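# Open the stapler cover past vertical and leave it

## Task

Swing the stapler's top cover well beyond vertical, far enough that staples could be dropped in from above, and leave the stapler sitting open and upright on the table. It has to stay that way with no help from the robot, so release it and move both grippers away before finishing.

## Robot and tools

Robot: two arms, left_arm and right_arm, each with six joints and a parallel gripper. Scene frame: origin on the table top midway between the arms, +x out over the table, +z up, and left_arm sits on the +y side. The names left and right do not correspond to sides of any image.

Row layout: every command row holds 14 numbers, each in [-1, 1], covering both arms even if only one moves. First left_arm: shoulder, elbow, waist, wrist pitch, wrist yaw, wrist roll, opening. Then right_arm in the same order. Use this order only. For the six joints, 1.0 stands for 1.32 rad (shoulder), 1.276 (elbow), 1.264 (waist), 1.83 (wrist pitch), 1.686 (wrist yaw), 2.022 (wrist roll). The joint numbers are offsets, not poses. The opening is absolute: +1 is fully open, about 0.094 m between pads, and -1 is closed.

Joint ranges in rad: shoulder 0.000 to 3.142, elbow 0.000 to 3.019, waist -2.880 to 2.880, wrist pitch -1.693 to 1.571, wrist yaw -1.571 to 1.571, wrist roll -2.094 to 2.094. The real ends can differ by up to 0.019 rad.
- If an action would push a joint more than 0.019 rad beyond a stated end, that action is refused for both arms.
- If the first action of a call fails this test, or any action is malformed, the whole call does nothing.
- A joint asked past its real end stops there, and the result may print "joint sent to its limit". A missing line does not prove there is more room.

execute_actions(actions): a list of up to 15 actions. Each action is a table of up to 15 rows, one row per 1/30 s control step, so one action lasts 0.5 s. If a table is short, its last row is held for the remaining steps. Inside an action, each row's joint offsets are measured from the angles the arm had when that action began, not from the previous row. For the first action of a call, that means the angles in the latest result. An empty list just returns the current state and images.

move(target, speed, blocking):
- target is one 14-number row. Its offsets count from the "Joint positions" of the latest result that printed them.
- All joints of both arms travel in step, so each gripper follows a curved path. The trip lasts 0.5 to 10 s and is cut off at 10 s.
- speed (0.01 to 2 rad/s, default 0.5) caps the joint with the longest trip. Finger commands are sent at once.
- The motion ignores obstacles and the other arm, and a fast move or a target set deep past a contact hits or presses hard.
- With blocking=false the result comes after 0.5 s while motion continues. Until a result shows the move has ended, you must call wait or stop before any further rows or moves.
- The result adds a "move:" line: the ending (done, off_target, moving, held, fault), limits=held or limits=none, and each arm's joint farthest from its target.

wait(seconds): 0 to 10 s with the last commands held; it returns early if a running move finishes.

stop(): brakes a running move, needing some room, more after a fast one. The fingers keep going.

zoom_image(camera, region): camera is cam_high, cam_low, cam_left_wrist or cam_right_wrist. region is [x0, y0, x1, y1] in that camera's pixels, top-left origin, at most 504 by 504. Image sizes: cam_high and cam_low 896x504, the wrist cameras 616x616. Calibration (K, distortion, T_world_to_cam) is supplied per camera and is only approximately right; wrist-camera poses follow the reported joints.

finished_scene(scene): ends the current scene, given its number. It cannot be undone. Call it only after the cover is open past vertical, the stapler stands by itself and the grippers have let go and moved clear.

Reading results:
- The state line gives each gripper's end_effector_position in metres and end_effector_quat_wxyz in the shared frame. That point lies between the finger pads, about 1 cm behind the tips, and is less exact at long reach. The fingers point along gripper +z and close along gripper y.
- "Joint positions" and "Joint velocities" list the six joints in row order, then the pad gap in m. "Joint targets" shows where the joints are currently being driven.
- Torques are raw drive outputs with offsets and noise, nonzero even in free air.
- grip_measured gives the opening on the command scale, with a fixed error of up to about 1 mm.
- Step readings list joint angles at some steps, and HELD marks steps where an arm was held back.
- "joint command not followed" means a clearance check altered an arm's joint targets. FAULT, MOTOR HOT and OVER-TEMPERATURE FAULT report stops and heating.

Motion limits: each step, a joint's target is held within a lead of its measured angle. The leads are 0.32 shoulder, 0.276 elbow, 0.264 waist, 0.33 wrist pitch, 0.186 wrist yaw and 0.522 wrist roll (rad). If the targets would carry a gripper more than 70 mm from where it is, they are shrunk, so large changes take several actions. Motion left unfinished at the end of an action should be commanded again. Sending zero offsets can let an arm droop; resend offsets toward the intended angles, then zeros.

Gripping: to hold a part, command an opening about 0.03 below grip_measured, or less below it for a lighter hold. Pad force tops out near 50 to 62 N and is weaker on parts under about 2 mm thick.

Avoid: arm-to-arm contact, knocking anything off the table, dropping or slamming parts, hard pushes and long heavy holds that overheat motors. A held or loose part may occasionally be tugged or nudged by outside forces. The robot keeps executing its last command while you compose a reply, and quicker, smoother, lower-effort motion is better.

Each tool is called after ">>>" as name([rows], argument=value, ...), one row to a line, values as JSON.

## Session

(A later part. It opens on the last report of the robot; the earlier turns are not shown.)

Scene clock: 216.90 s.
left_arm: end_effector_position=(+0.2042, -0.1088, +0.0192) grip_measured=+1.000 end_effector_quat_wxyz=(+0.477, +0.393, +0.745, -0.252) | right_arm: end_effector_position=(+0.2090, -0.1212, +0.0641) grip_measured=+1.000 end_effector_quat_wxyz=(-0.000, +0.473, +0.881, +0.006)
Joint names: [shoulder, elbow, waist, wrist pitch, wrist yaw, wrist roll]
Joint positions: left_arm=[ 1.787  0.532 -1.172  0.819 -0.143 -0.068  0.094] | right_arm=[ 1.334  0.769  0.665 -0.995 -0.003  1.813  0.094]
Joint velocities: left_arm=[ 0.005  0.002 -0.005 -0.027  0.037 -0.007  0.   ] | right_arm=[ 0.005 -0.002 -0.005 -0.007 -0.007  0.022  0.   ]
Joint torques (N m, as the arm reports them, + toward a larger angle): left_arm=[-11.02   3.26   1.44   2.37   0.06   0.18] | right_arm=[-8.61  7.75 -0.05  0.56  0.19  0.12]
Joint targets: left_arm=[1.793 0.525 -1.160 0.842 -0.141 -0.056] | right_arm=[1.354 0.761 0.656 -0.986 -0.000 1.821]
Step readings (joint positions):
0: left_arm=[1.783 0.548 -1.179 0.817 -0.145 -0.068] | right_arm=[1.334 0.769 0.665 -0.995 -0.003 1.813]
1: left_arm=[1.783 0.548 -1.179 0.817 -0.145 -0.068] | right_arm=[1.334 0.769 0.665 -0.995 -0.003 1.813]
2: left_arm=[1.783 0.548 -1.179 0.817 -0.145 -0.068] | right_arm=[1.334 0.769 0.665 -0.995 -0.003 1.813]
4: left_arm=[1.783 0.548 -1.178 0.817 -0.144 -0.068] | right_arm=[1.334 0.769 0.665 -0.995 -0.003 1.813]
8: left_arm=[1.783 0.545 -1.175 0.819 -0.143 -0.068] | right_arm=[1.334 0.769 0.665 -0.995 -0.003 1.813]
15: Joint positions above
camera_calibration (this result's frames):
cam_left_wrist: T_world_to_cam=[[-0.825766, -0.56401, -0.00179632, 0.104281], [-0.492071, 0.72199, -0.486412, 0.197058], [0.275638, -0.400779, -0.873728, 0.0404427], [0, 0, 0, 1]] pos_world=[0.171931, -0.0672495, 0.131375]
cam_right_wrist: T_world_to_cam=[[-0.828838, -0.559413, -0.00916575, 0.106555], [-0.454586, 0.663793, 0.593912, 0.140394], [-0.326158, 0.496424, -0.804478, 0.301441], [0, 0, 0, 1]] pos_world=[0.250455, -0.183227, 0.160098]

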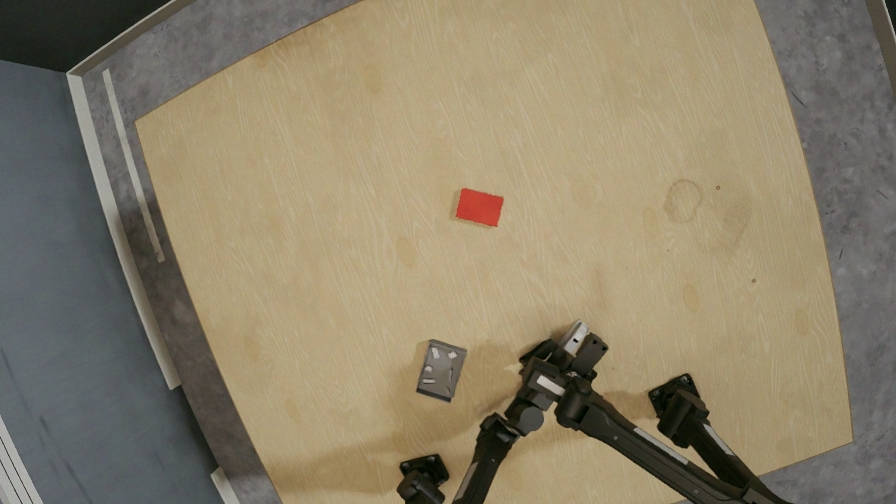

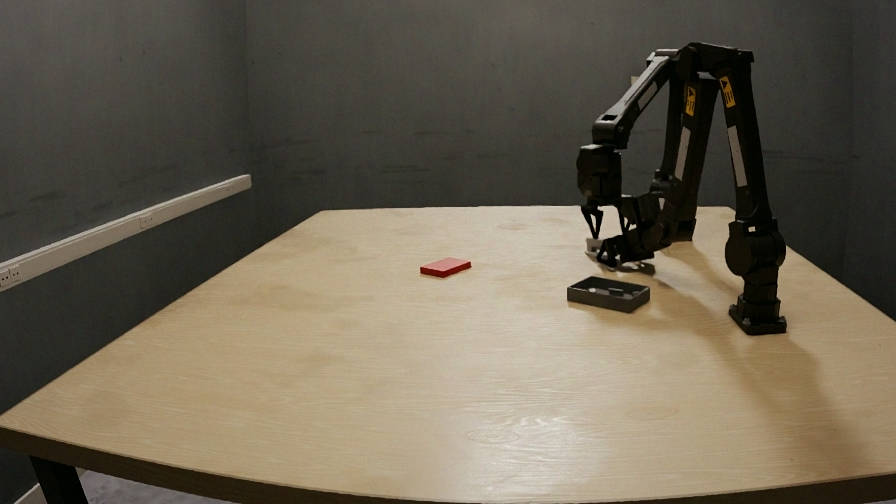

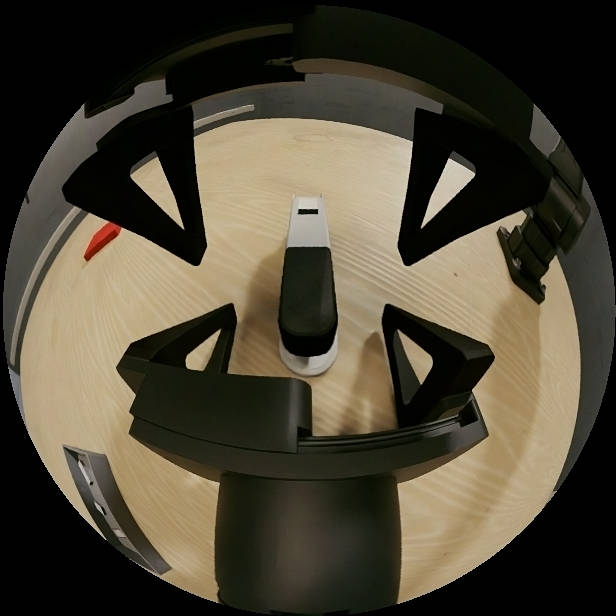

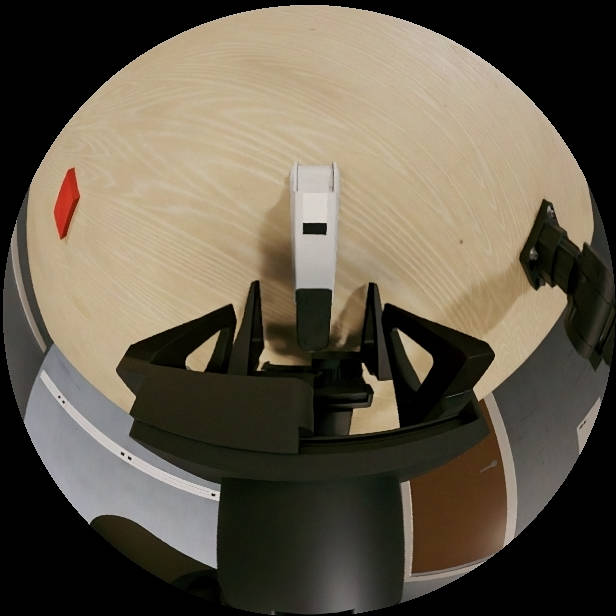

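>>> execute_actions([
  [[0.005,-0.0055,0.0095,0.0126,0.0012,0.0059,0.92,0.0166,-0.0074,-0.0061,0.0063,0.0018,0.004,1],[0.0056,-0.0055,0.0095,0.0126,0.0012,0.0059,0.84,0.018,-0.0085,-0.0051,0.0076,0.0018,0.004,1],[0.0062,-0.0055,0.0095,0.0126,0.0012,0.0059,0.76,0.0194,-0.0096,-0.0041,0.009,0.0018,0.004,1],[0.0068,-0.0055,0.0095,0.0126,0.0012,0.0059,0.68,0.0208,-0.0107,-0.0031,0.0104,0.0018,0.004,1],[0.0074,-0.0055,0.0095,0.0126,0.0012,0.0059,0.6,0.0222,-0.0118,-0.0021,0.0117,0.0018,0.004,1],[0.008,-0.0055,0.0095,0.0126,0.0012,0.0059,0.52,0.0236,-0.0129,-0.0011,0.0131,0.0018,0.004,1],[0.0085,-0.0055,0.0095,0.0126,0.0012,0.0059,0.44,0.025,-0.014,-0.0001,0.0145,0.0018,0.004,1],[0.009,-0.0055,0.0095,0.0126,0.0012,0.0059,0.36,0.0264,-0.0151,0.0009,0.0158,0.0018,0.004,1],[0.009,-0.0055,0.0095,0.0126,0.0012,0.0059,0.28,0.0278,-0.0162,0.0019,0.0172,0.0018,0.004,1],[0.009,-0.0055,0.0095,0.0126,0.0012,0.0059,0.2,0.0292,-0.0173,0.0029,0.0186,0.0018,0.004,1],[0.009,-0.0055,0.0095,0.0126,0.0012,0.0059,0.12,0.0306,-0.0184,0.0039,0.0199,0.0018,0.004,1],[0.009,-0.0055,0.0095,0.0126,0.0012,0.0059,0.04,0.032,-0.0195,0.0049,0.0213,0.0018,0.004,1],[0.009,-0.0055,0.0095,0.0126,0.0012,0.0059,-0.04,0.0334,-0.0206,0.0059,0.0227,0.0018,0.004,1],[0.009,-0.0055,0.0095,0.0126,0.0012,0.0059,-0.11,0.0348,-0.0217,0.0063,0.024,0.0018,0.004,1],[0.009,-0.0055,0.0095,0.0126,0.0012,0.0059,-0.17,0.0348,-0.0217,0.0063,0.024,0.0018,0.004,1]],
])

>>> wait(seconds=0.4)

Scene clock: 227.83 s.
left_arm: end_effector_position=(+0.2040, -0.1082, +0.0166) grip_measured=-0.135 end_effector_quat_wxyz=(+0.475, +0.394, +0.746, -0.250) | right_arm: end_effector_position=(+0.2079, -0.1225, +0.0521) grip_measured=+1.000 end_effector_quat_wxyz=(-0.001, +0.473, +0.881, +0.002)
Joint names: [shoulder, elbow, waist, wrist pitch, wrist yaw, wrist roll]
Joint positions: left_arm=[ 1.793  0.532 -1.172  0.819 -0.143 -0.066  0.041] | right_arm=[ 1.355  0.751  0.665 -0.963 -0.003  1.813  0.094]
Joint velocities: left_arm=[ 0.005  0.017  0.005  0.007 -0.066 -0.066 -0.067] | right_arm=[ 0.073 -0.056 -0.005  0.027  0.007 -0.037  0.   ]
Joint torques (N m, as the arm reports them, + toward a larger angle): left_arm=[-11.04   3.21   1.43   2.39   0.06   0.18] | right_arm=[-8.64  7.54  1.3   0.63  0.19  0.12]
Joint targets: left_arm=[1.799 0.525 -1.160 0.842 -0.141 -0.055] | right_arm=[1.380 0.741 0.673 -0.951 -0.000 1.821]
Step readings (joint positions):
0: left_arm=[1.787 0.532 -1.172 0.819 -0.143 -0.067] | right_arm=[1.334 0.769 0.665 -0.995 -0.003 1.813]
1: left_arm=[1.787 0.532 -1.172 0.819 -0.143 -0.067] | right_arm=[1.334 0.769 0.665 -0.994 -0.003 1.813]
2: left_arm=[1.787 0.532 -1.172 0.819 -0.143 -0.067] | right_arm=[1.334 0.769 0.665 -0.993 -0.003 1.813]
4: left_arm=[1.788 0.532 -1.172 0.819 -0.143 -0.067] | right_arm=[1.334 0.769 0.665 -0.989 -0.003 1.813]
8: left_arm=[1.790 0.532 -1.172 0.819 -0.143 -0.067] | right_arm=[1.339 0.763 0.665 -0.979 -0.003 1.813]
15: Joint positions above
camera_calibration (this result's frames):
cam_left_wrist: T_world_to_cam=[[-0.826042, -0.563597, -0.0036734, 0.104503], [-0.492412, 0.724848, -0.481794, 0.195576], [0.274201, -0.396173, -0.876277, 0.0392931], [0, 0, 0, 1]] pos_world=[0.171854, -0.0672981, 0.129043]
cam_right_wrist: T_world_to_cam=[[-0.829079, -0.559126, -0.00248419, 0.104543], [-0.451573, 0.666963, 0.592657, 0.147656], [-0.329713, 0.492481, -0.805451, 0.292333], [0, 0, 0, 1]] pos_world=[0.249738, -0.183997, 0.148211]

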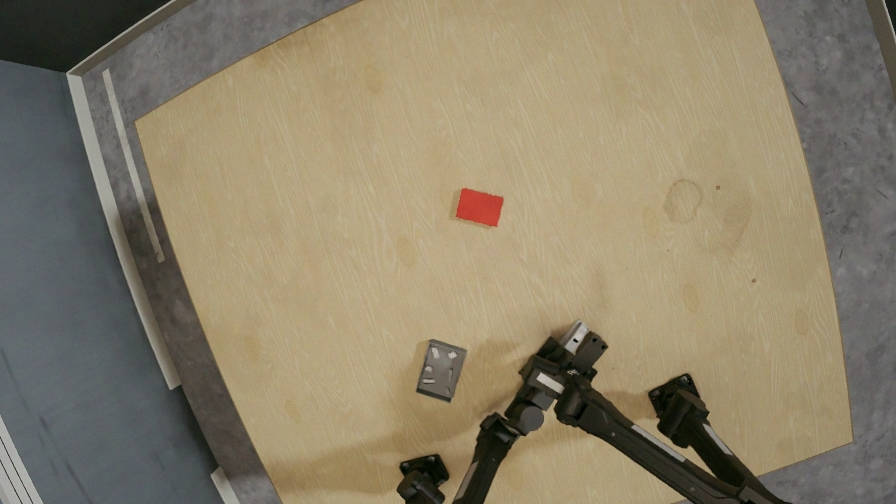

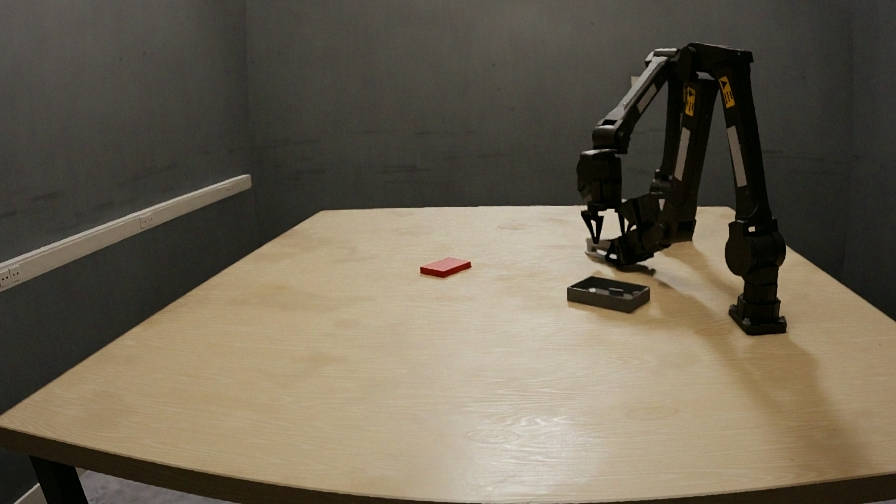

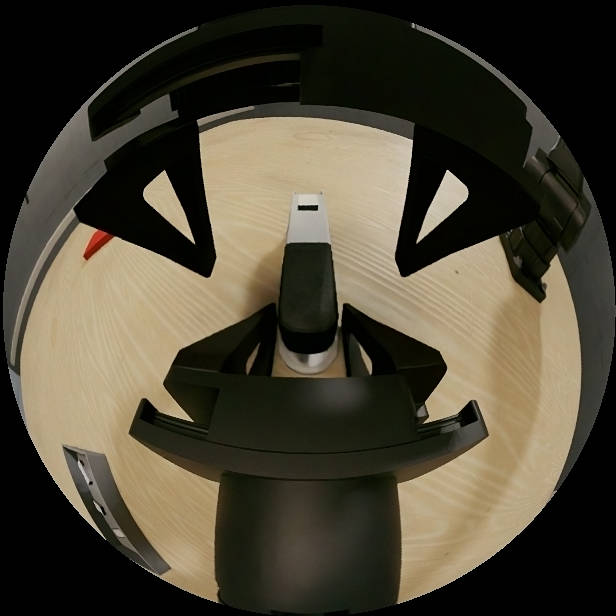

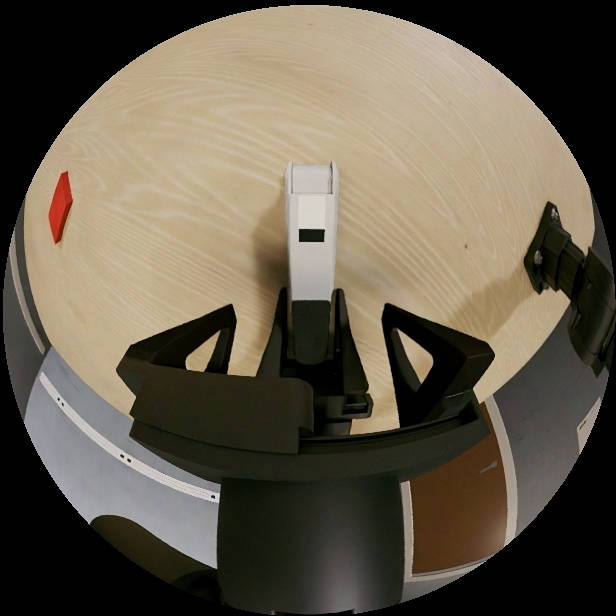

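Scene clock: 228.23 s.
left_arm: end_effector_position=(+0.2040, -0.1082, +0.0166) grip_measured=-0.168 end_effector_quat_wxyz=(+0.475, +0.394, +0.746, -0.250) | right_arm: end_effector_position=(+0.2075, -0.1229, +0.0503) grip_measured=+1.000 end_effector_quat_wxyz=(-0.001, +0.473, +0.881, +0.001)
Joint names: [shoulder, elbow, waist, wrist pitch, wrist yaw, wrist roll]
Joint positions: left_arm=[ 1.793  0.532 -1.172  0.819 -0.143 -0.066  0.039] | right_arm=[ 1.359  0.749  0.665 -0.959 -0.003  1.813  0.094]
Joint velocities: left_arm=[-0.005 -0.002  0.015 -0.007 -0.037  0.007  0.   ] | right_arm=[-0.005  0.007 -0.015 -0.017 -0.007 -0.022  0.   ]
Joint torques (N m, as the arm reports them, + toward a larger angle): left_arm=[-11.25   3.18   1.32   2.38   0.06   0.18] | right_arm=[-8.47  7.49  1.29  0.5   0.19  0.12]
Joint targets: left_arm=[1.799 0.525 -1.160 0.842 -0.141 -0.055] | right_arm=[1.380 0.741 0.673 -0.951 -0.000 1.821]
wait: 0.40 s; at rest by 0.23 s
camera_calibration (this result's frames):
cam_left_wrist: T_world_to_cam=[[-0.826042, -0.563597, -0.0036734, 0.104503], [-0.492412, 0.724848, -0.481794, 0.195576], [0.274201, -0.396173, -0.876277, 0.0392931], [0, 0, 0, 1]] pos_world=[0.171854, -0.0672981, 0.129043]
cam_right_wrist: T_world_to_cam=[[-0.829081, -0.559129, 0.000113406, 0.103841], [-0.450502, 0.668128, 0.59216, 0.148747], [-0.331169, 0.490897, -0.80582, 0.291132], [0, 0, 0, 1]] pos_world=[0.249517, -0.184238, 0.146507]

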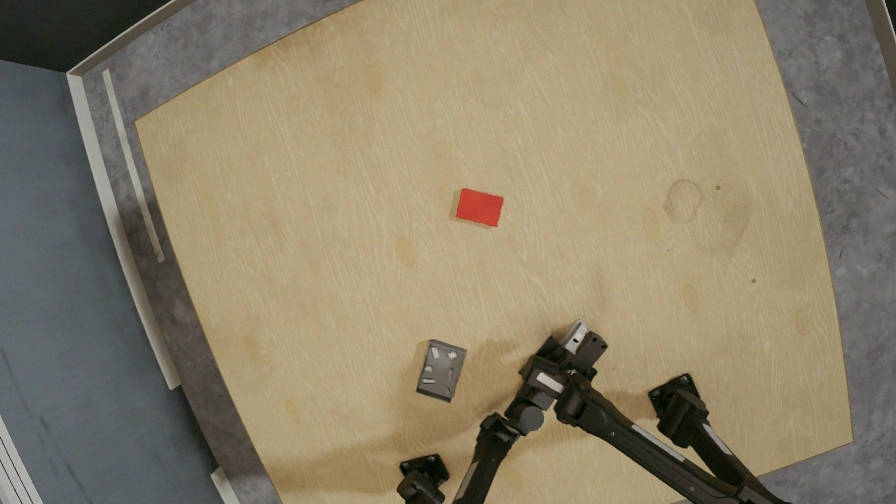

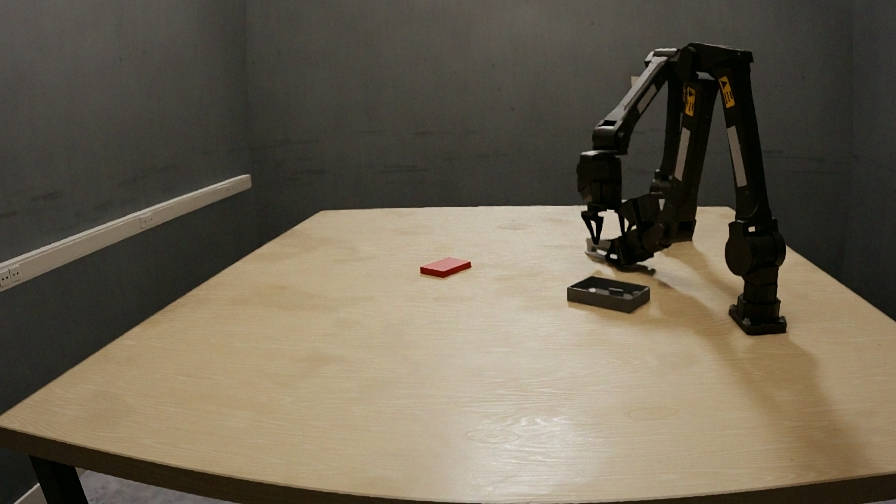

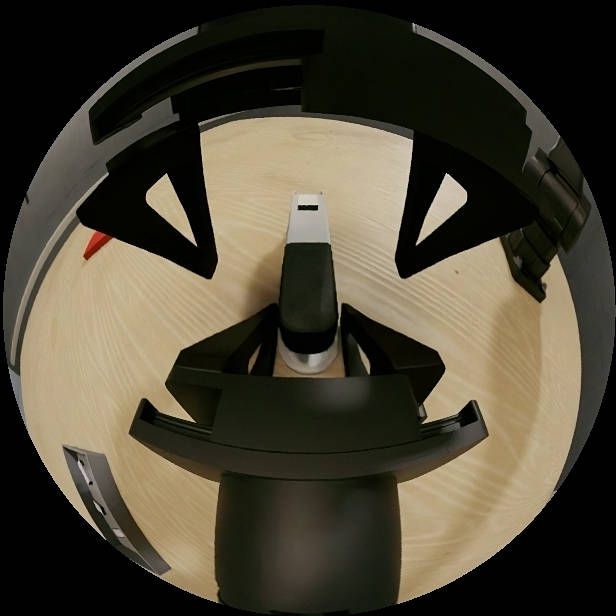

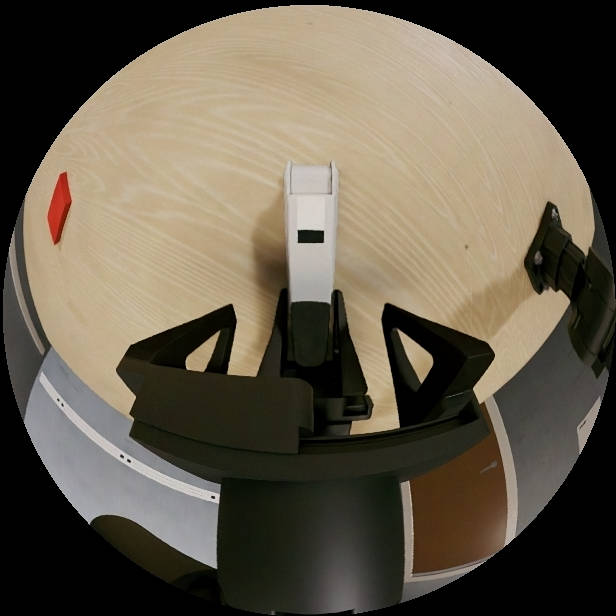

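>>> execute_actions([
  [[0.0045,-0.0055,0.0095,0.0126,0.0012,0.0054,-0.19,0.0159,-0.0063,0.0063,0.0044,0.0018,0.004,0.9],[0.0045,-0.0055,0.0095,0.0126,0.0012,0.0054,-0.21,0.0159,-0.0063,0.0063,0.0044,0.0018,0.004,0.8],[0.0045,-0.0055,0.0095,0.0126,0.0012,0.0054,-0.23,0.0159,-0.0063,0.0063,0.0044,0.0018,0.004,0.7],[0.0045,-0.0055,0.0095,0.0126,0.0012,0.0054,-0.245,0.0159,-0.0063,0.0063,0.0044,0.0018,0.004,0.6],[0.0045,-0.0055,0.0095,0.0126,0.0012,0.0054,-0.26,0.0159,-0.0063,0.0063,0.0044,0.0018,0.004,0.5],[0.0045,-0.0055,0.0095,0.0126,0.0012,0.0054,-0.27,0.0159,-0.0063,0.0063,0.0044,0.0018,0.004,0.4],[0.0045,-0.0055,0.0095,0.0126,0.0012,0.0054,-0.28,0.0159,-0.0063,0.0063,0.0044,0.0018,0.004,0.3],[0.0045,-0.0055,0.0095,0.0126,0.0012,0.0054,-0.29,0.0159,-0.0063,0.0063,0.0044,0.0018,0.004,0.2],[0.0045,-0.0055,0.0095,0.0126,0.0012,0.0054,-0.3,0.0159,-0.0063,0.0063,0.0044,0.0018,0.004,0.1],[0.0045,-0.0055,0.0095,0.0126,0.0012,0.0054,-0.31,0.0159,-0.0063,0.0063,0.0044,0.0018,0.004,0.0],[0.0045,-0.0055,0.0095,0.0126,0.0012,0.0054,-0.32,0.0159,-0.0063,0.0063,0.0044,0.0018,0.004,-0.1],[0.0045,-0.0055,0.0095,0.0126,0.0012,0.0054,-0.33,0.0159,-0.0063,0.0063,0.0044,0.0018,0.004,-0.2],[0.0045,-0.0055,0.0095,0.0126,0.0012,0.0054,-0.33,0.0159,-0.0063,0.0063,0.0044,0.0018,0.004,-0.28],[0.0045,-0.0055,0.0095,0.0126,0.0012,0.0054,-0.33,0.0159,-0.0063,0.0063,0.0044,0.0018,0.004,-0.35],[0.0045,-0.0055,0.0095,0.0126,0.0012,0.0054,-0.33,0.0159,-0.0063,0.0063,0.0044,0.0018,0.004,-0.4]],
])

>>> wait(seconds=0.4)

Scene clock: 235.17 s.
left_arm: end_effector_position=(+0.2042, -0.1081, +0.0166) grip_measured=-0.286 end_effector_quat_wxyz=(+0.475, +0.394, +0.746, -0.250) | right_arm: end_effector_position=(+0.2075, -0.1229, +0.0503) grip_measured=-0.369 end_effector_quat_wxyz=(-0.001, +0.473, +0.881, +0.001)
Joint names: [shoulder, elbow, waist, wrist pitch, wrist yaw, wrist roll]
Joint positions: left_arm=[ 1.793  0.532 -1.172  0.819 -0.143 -0.066  0.034] | right_arm=[ 1.359  0.749  0.665 -0.959 -0.003  1.813  0.03 ]
Joint velocities: left_arm=[-0.005  0.002  0.005 -0.017 -0.037 -0.007 -0.002] | right_arm=[-0.015 -0.007  0.005 -0.007  0.037 -0.081 -0.059]
Joint torques (N m, as the arm reports them, + toward a larger angle): left_arm=[-11.27   3.19   1.27   2.37   0.06   0.17] | right_arm=[-8.69  7.49  1.3   0.51  0.2   0.12]
Joint targets: left_arm=[1.799 0.525 -1.160 0.842 -0.141 -0.056] | right_arm=[1.380 0.741 0.673 -0.951 -0.000 1.821]
Step readings (joint positions):
0: left_arm=[1.793 0.532 -1.172 0.819 -0.143 -0.066] | right_arm=[1.359 0.749 0.665 -0.959 -0.003 1.813]
1: left_arm=[1.793 0.532 -1.172 0.819 -0.143 -0.066] | right_arm=[1.359 0.749 0.665 -0.959 -0.003 1.813]
2: left_arm=[1.793 0.532 -1.172 0.819 -0.143 -0.066] | right_arm=[1.359 0.749 0.665 -0.959 -0.003 1.813]
4: left_arm=[1.793 0.532 -1.172 0.819 -0.143 -0.066] | right_arm=[1.359 0.749 0.665 -0.959 -0.003 1.813]
8: left_arm=[1.793 0.532 -1.172 0.819 -0.143 -0.066] | right_arm=[1.359 0.749 0.665 -0.959 -0.003 1.813]
15: Joint positions above
camera_calibration (this result's frames):
cam_left_wrist: T_world_to_cam=[[-0.825806, -0.563943, -0.00351227, 0.104736], [-0.492786, 0.724609, -0.481772, 0.195659], [0.274237, -0.39612, -0.876289, 0.0392675], [0, 0, 0, 1]] pos_world=[0.172141, -0.0671566, 0.129041]
cam_right_wrist: T_world_to_cam=[[-0.829294, -0.558812, 0.000114707, 0.103924], [-0.450246, 0.6683, 0.59216, 0.148715], [-0.330983, 0.491023, -0.80582, 0.291109], [0, 0, 0, 1]] pos_world=[0.249494, -0.184254, 0.146507]

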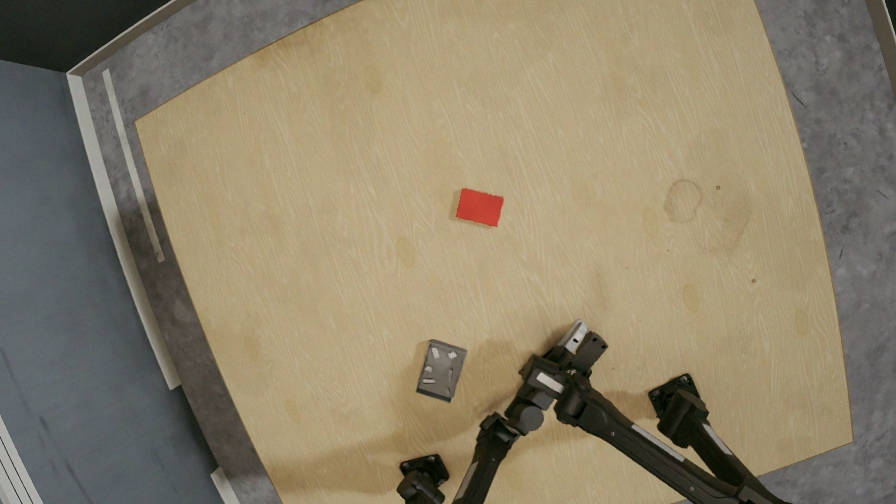

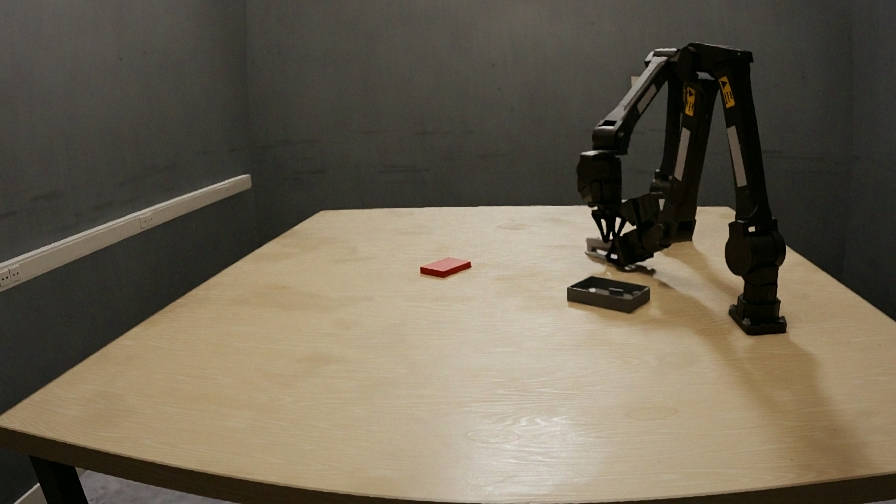

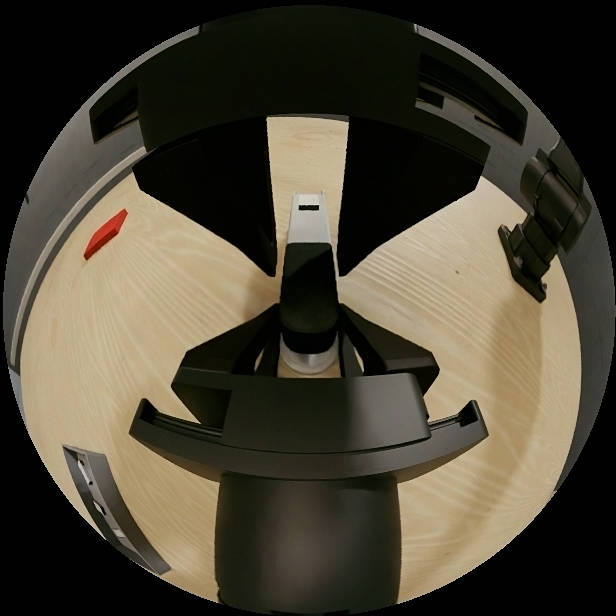

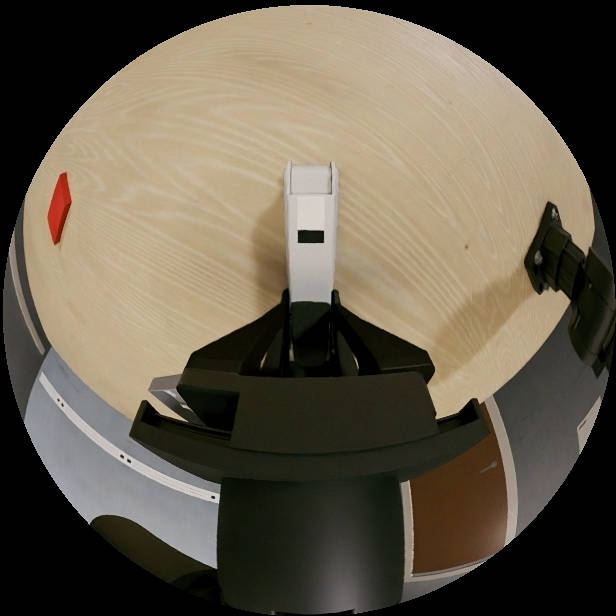

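Scene clock: 235.57 s.
left_arm: end_effector_position=(+0.2042, -0.1081, +0.0166) grip_measured=-0.286 end_effector_quat_wxyz=(+0.475, +0.394, +0.746, -0.250) | right_arm: end_effector_position=(+0.2075, -0.1229, +0.0503) grip_measured=-0.398 end_effector_quat_wxyz=(-0.001, +0.473, +0.881, +0.001)
Joint names: [shoulder, elbow, waist, wrist pitch, wrist yaw, wrist roll]
Joint positions: left_arm=[ 1.793  0.532 -1.172  0.819 -0.143 -0.066  0.034] | right_arm=[ 1.359  0.749  0.665 -0.959 -0.003  1.813  0.028]
Joint velocities: left_arm=[ 0.005  0.002 -0.024 -0.002 -0.022 -0.066  0.001] | right_arm=[-0.015 -0.002 -0.015  0.002 -0.037  0.007  0.   ]
Joint torques (N m, as the arm reports them, + toward a larger angle): left_arm=[-11.36   3.18   1.4    2.39   0.04   0.17] | right_arm=[-8.64  7.48  1.28  0.52  0.19  0.12]
Joint targets: left_arm=[1.799 0.525 -1.160 0.842 -0.141 -0.056] | right_arm=[1.380 0.741 0.673 -0.951 -0.000 1.821]
wait: 0.40 s; at rest by 0.20 s
camera_calibration (this result's frames):
cam_left_wrist: T_world_to_cam=[[-0.825806, -0.563943, -0.00351227, 0.104736], [-0.492786, 0.724609, -0.481772, 0.195659], [0.274237, -0.39612, -0.876289, 0.0392675], [0, 0, 0, 1]] pos_world=[0.172141, -0.0671566, 0.129041]
cam_right_wrist: T_world_to_cam=[[-0.829294, -0.558812, 0.000114707, 0.103924], [-0.450246, 0.6683, 0.59216, 0.148715], [-0.330983, 0.491023, -0.80582, 0.291109], [0, 0, 0, 1]] pos_world=[0.249494, -0.184254, 0.146507]

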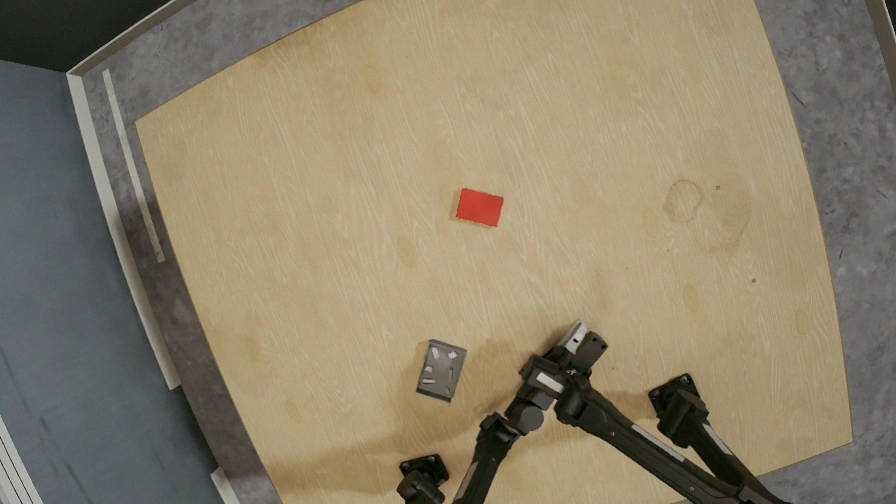

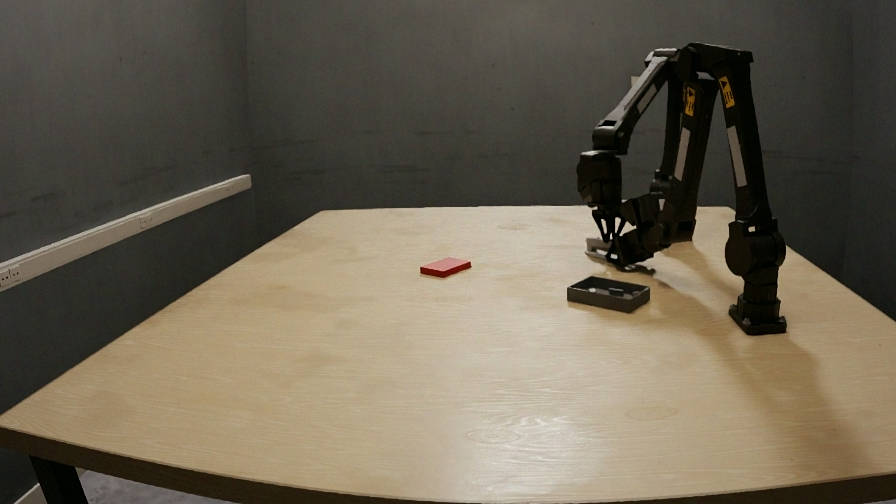

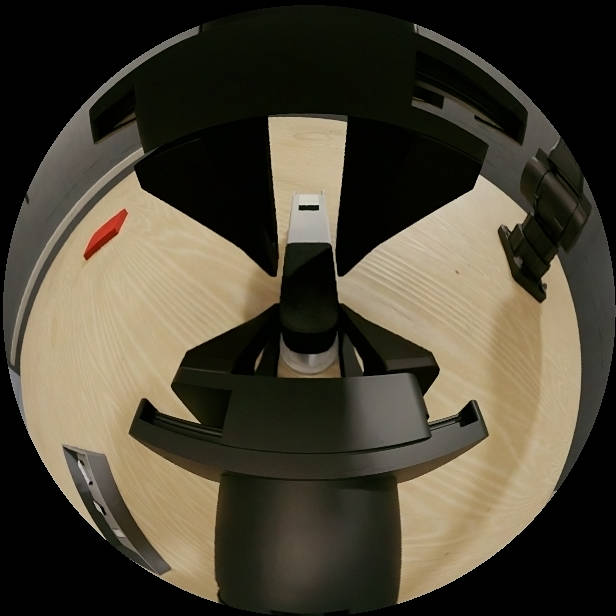

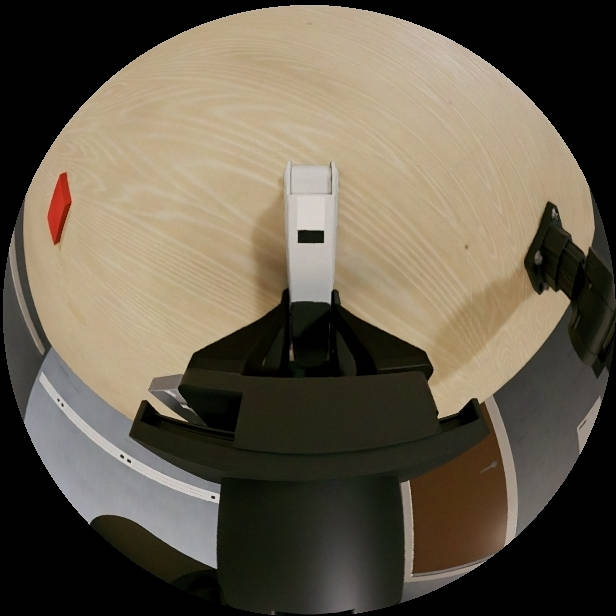

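>>> execute_actions([
  [[0.005,-0.006,0.0095,0.0126,0.0012,0.005,-0.33,0.0159,-0.0063,0.0063,0.0044,0.0018,0.004,-0.42],[0.0055,-0.0066,0.0095,0.0126,0.0012,0.005,-0.33,0.0159,-0.0063,0.0063,0.0044,0.0018,0.004,-0.44],[0.006,-0.0072,0.0095,0.0126,0.0012,0.005,-0.33,0.0159,-0.0063,0.0063,0.0044,0.0018,0.004,-0.46],[0.0065,-0.0078,0.0095,0.0126,0.0012,0.005,-0.33,0.0159,-0.0063,0.0063,0.0044,0.0018,0.004,-0.475],[0.007,-0.0084,0.0095,0.0126,0.0012,0.005,-0.33,0.0159,-0.0063,0.0063,0.0044,0.0018,0.004,-0.49],[0.0075,-0.009,0.0095,0.0126,0.0012,0.005,-0.33,0.0159,-0.0063,0.0063,0.0044,0.0018,0.004,-0.5],[0.008,-0.0096,0.0095,0.0126,0.0012,0.005,-0.33,0.0159,-0.0063,0.0063,0.0044,0.0018,0.004,-0.508],[0.0085,-0.0102,0.0095,0.0126,0.0012,0.005,-0.33,0.0159,-0.0063,0.0063,0.0044,0.0018,0.004,-0.516],[0.0091,-0.011,0.0095,0.0126,0.0012,0.005,-0.33,0.0159,-0.0063,0.0063,0.0044,0.0018,0.004,-0.522],[0.0091,-0.011,0.0095,0.0126,0.0012,0.005,-0.33,0.0159,-0.0063,0.0063,0.0044,0.0018,0.004,-0.528],[0.0091,-0.011,0.0095,0.0126,0.0012,0.005,-0.33,0.0159,-0.0063,0.0063,0.0044,0.0018,0.004,-0.534],[0.0091,-0.011,0.0095,0.0126,0.0012,0.005,-0.33,0.0159,-0.0063,0.0063,0.0044,0.0018,0.004,-0.54]],
])

Scene clock: 242.23 s.
left_arm: end_effector_position=(+0.2042, -0.1081, +0.0164) grip_measured=-0.286 end_effector_quat_wxyz=(+0.476, +0.394, +0.746, -0.251) | right_arm: end_effector_position=(+0.2070, -0.1234, +0.0499) grip_measured=-0.527 end_effector_quat_wxyz=(-0.002, +0.474, +0.881, +0.000)
Joint names: [shoulder, elbow, waist, wrist pitch, wrist yaw, wrist roll]
Joint positions: left_arm=[ 1.794  0.531 -1.172  0.823 -0.143 -0.066  0.034] | right_arm=[ 1.359  0.747  0.665 -0.959 -0.003  1.814  0.022]
Joint velocities: left_arm=[-0.005  0.002 -0.024 -0.002  0.007  0.007 -0.   ] | right_arm=[-0.005 -0.007  0.015 -0.002 -0.051 -0.081  0.   ]
Joint torques (N m, as the arm reports them, + toward a larger angle): left_arm=[-11.     2.7    1.54   2.22   0.06   0.16] | right_arm=[-8.7   7.6   1.24  0.52  0.2   0.12]
Joint targets: left_arm=[1.805 0.518 -1.160 0.843 -0.141 -0.056] | right_arm=[1.380 0.741 0.673 -0.951 -0.000 1.821]
Step readings (joint positions):
0: left_arm=[1.793 0.532 -1.172 0.819 -0.143 -0.066] | right_arm=[1.359 0.749 0.665 -0.959 -0.003 1.813]
1: left_arm=[1.793 0.532 -1.172 0.819 -0.143 -0.066] | right_arm=[1.359 0.749 0.665 -0.959 -0.003 1.813]
2: left_arm=[1.793 0.532 -1.172 0.819 -0.143 -0.066] | right_arm=[1.359 0.749 0.665 -0.959 -0.003 1.813]
4: left_arm=[1.793 0.532 -1.172 0.819 -0.143 -0.066] | right_arm=[1.359 0.749 0.665 -0.959 -0.003 1.813]
8: left_arm=[1.794 0.532 -1.172 0.821 -0.143 -0.066] | right_arm=[1.359 0.747 0.665 -0.959 -0.003 1.814]
15: Joint positions above
camera_calibration (this result's frames):
cam_left_wrist: T_world_to_cam=[[-0.825804, -0.563947, -0.00327346, 0.10473], [-0.492471, 0.723943, -0.483093, 0.195495], [0.274809, -0.397328, -0.875563, 0.0389061], [0, 0, 0, 1]] pos_world=[0.17207, -0.0670068, 0.12885]
cam_right_wrist: T_world_to_cam=[[-0.829719, -0.558179, 0.00160125, 0.103326], [-0.449123, 0.669309, 0.591873, 0.149037], [-0.331443, 0.490369, -0.80603, 0.290847], [0, 0, 0, 1]] pos_world=[0.249066, -0.1847, 0.146055]

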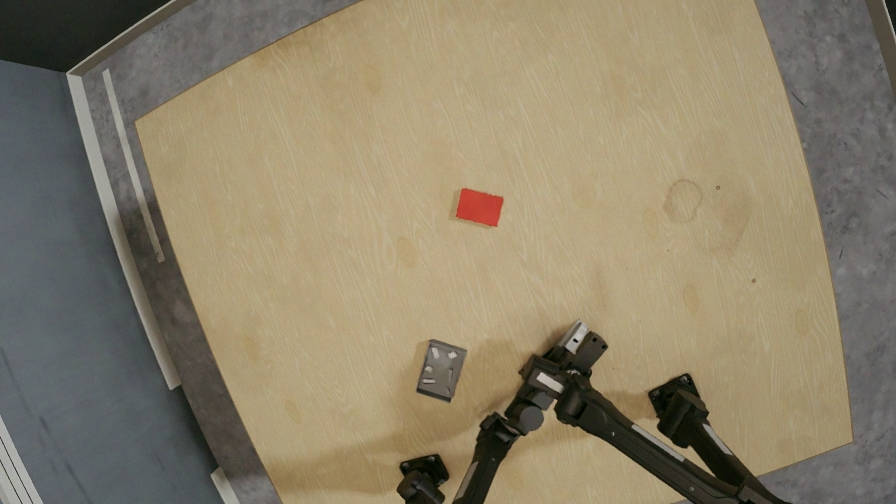

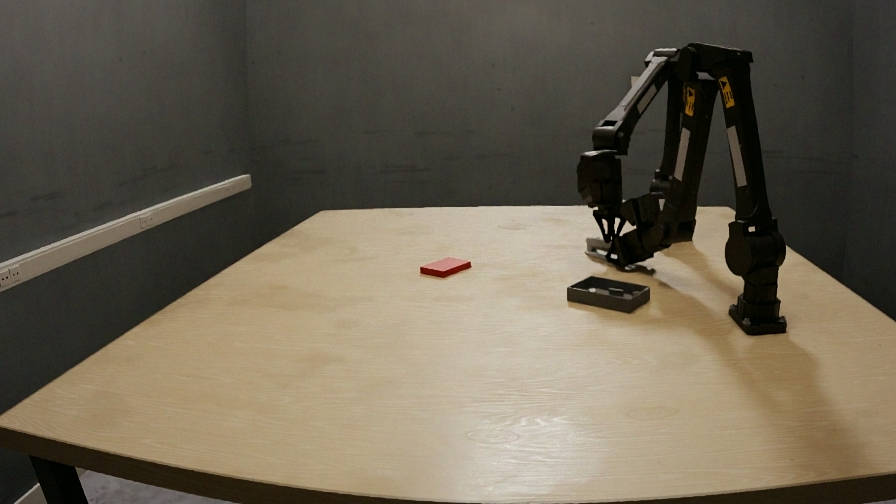

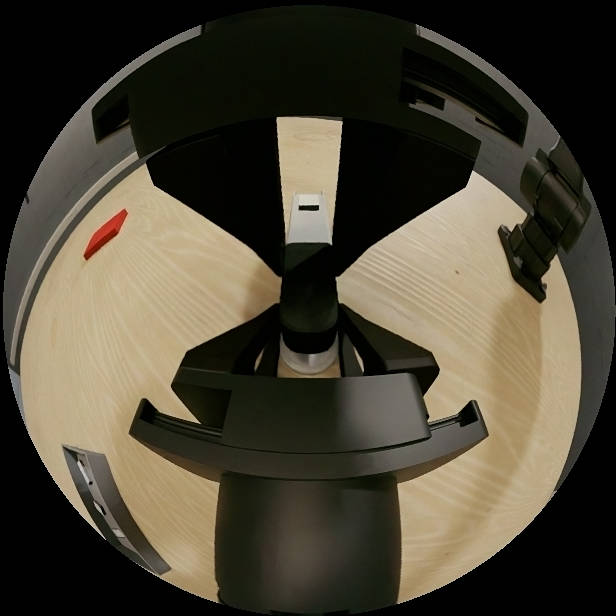

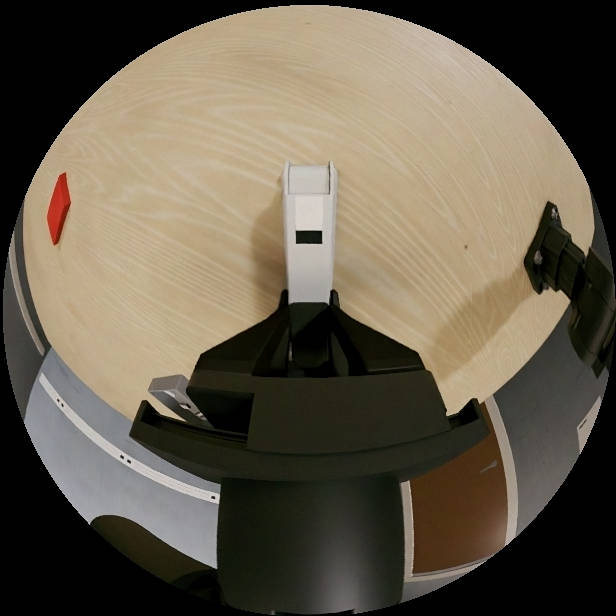

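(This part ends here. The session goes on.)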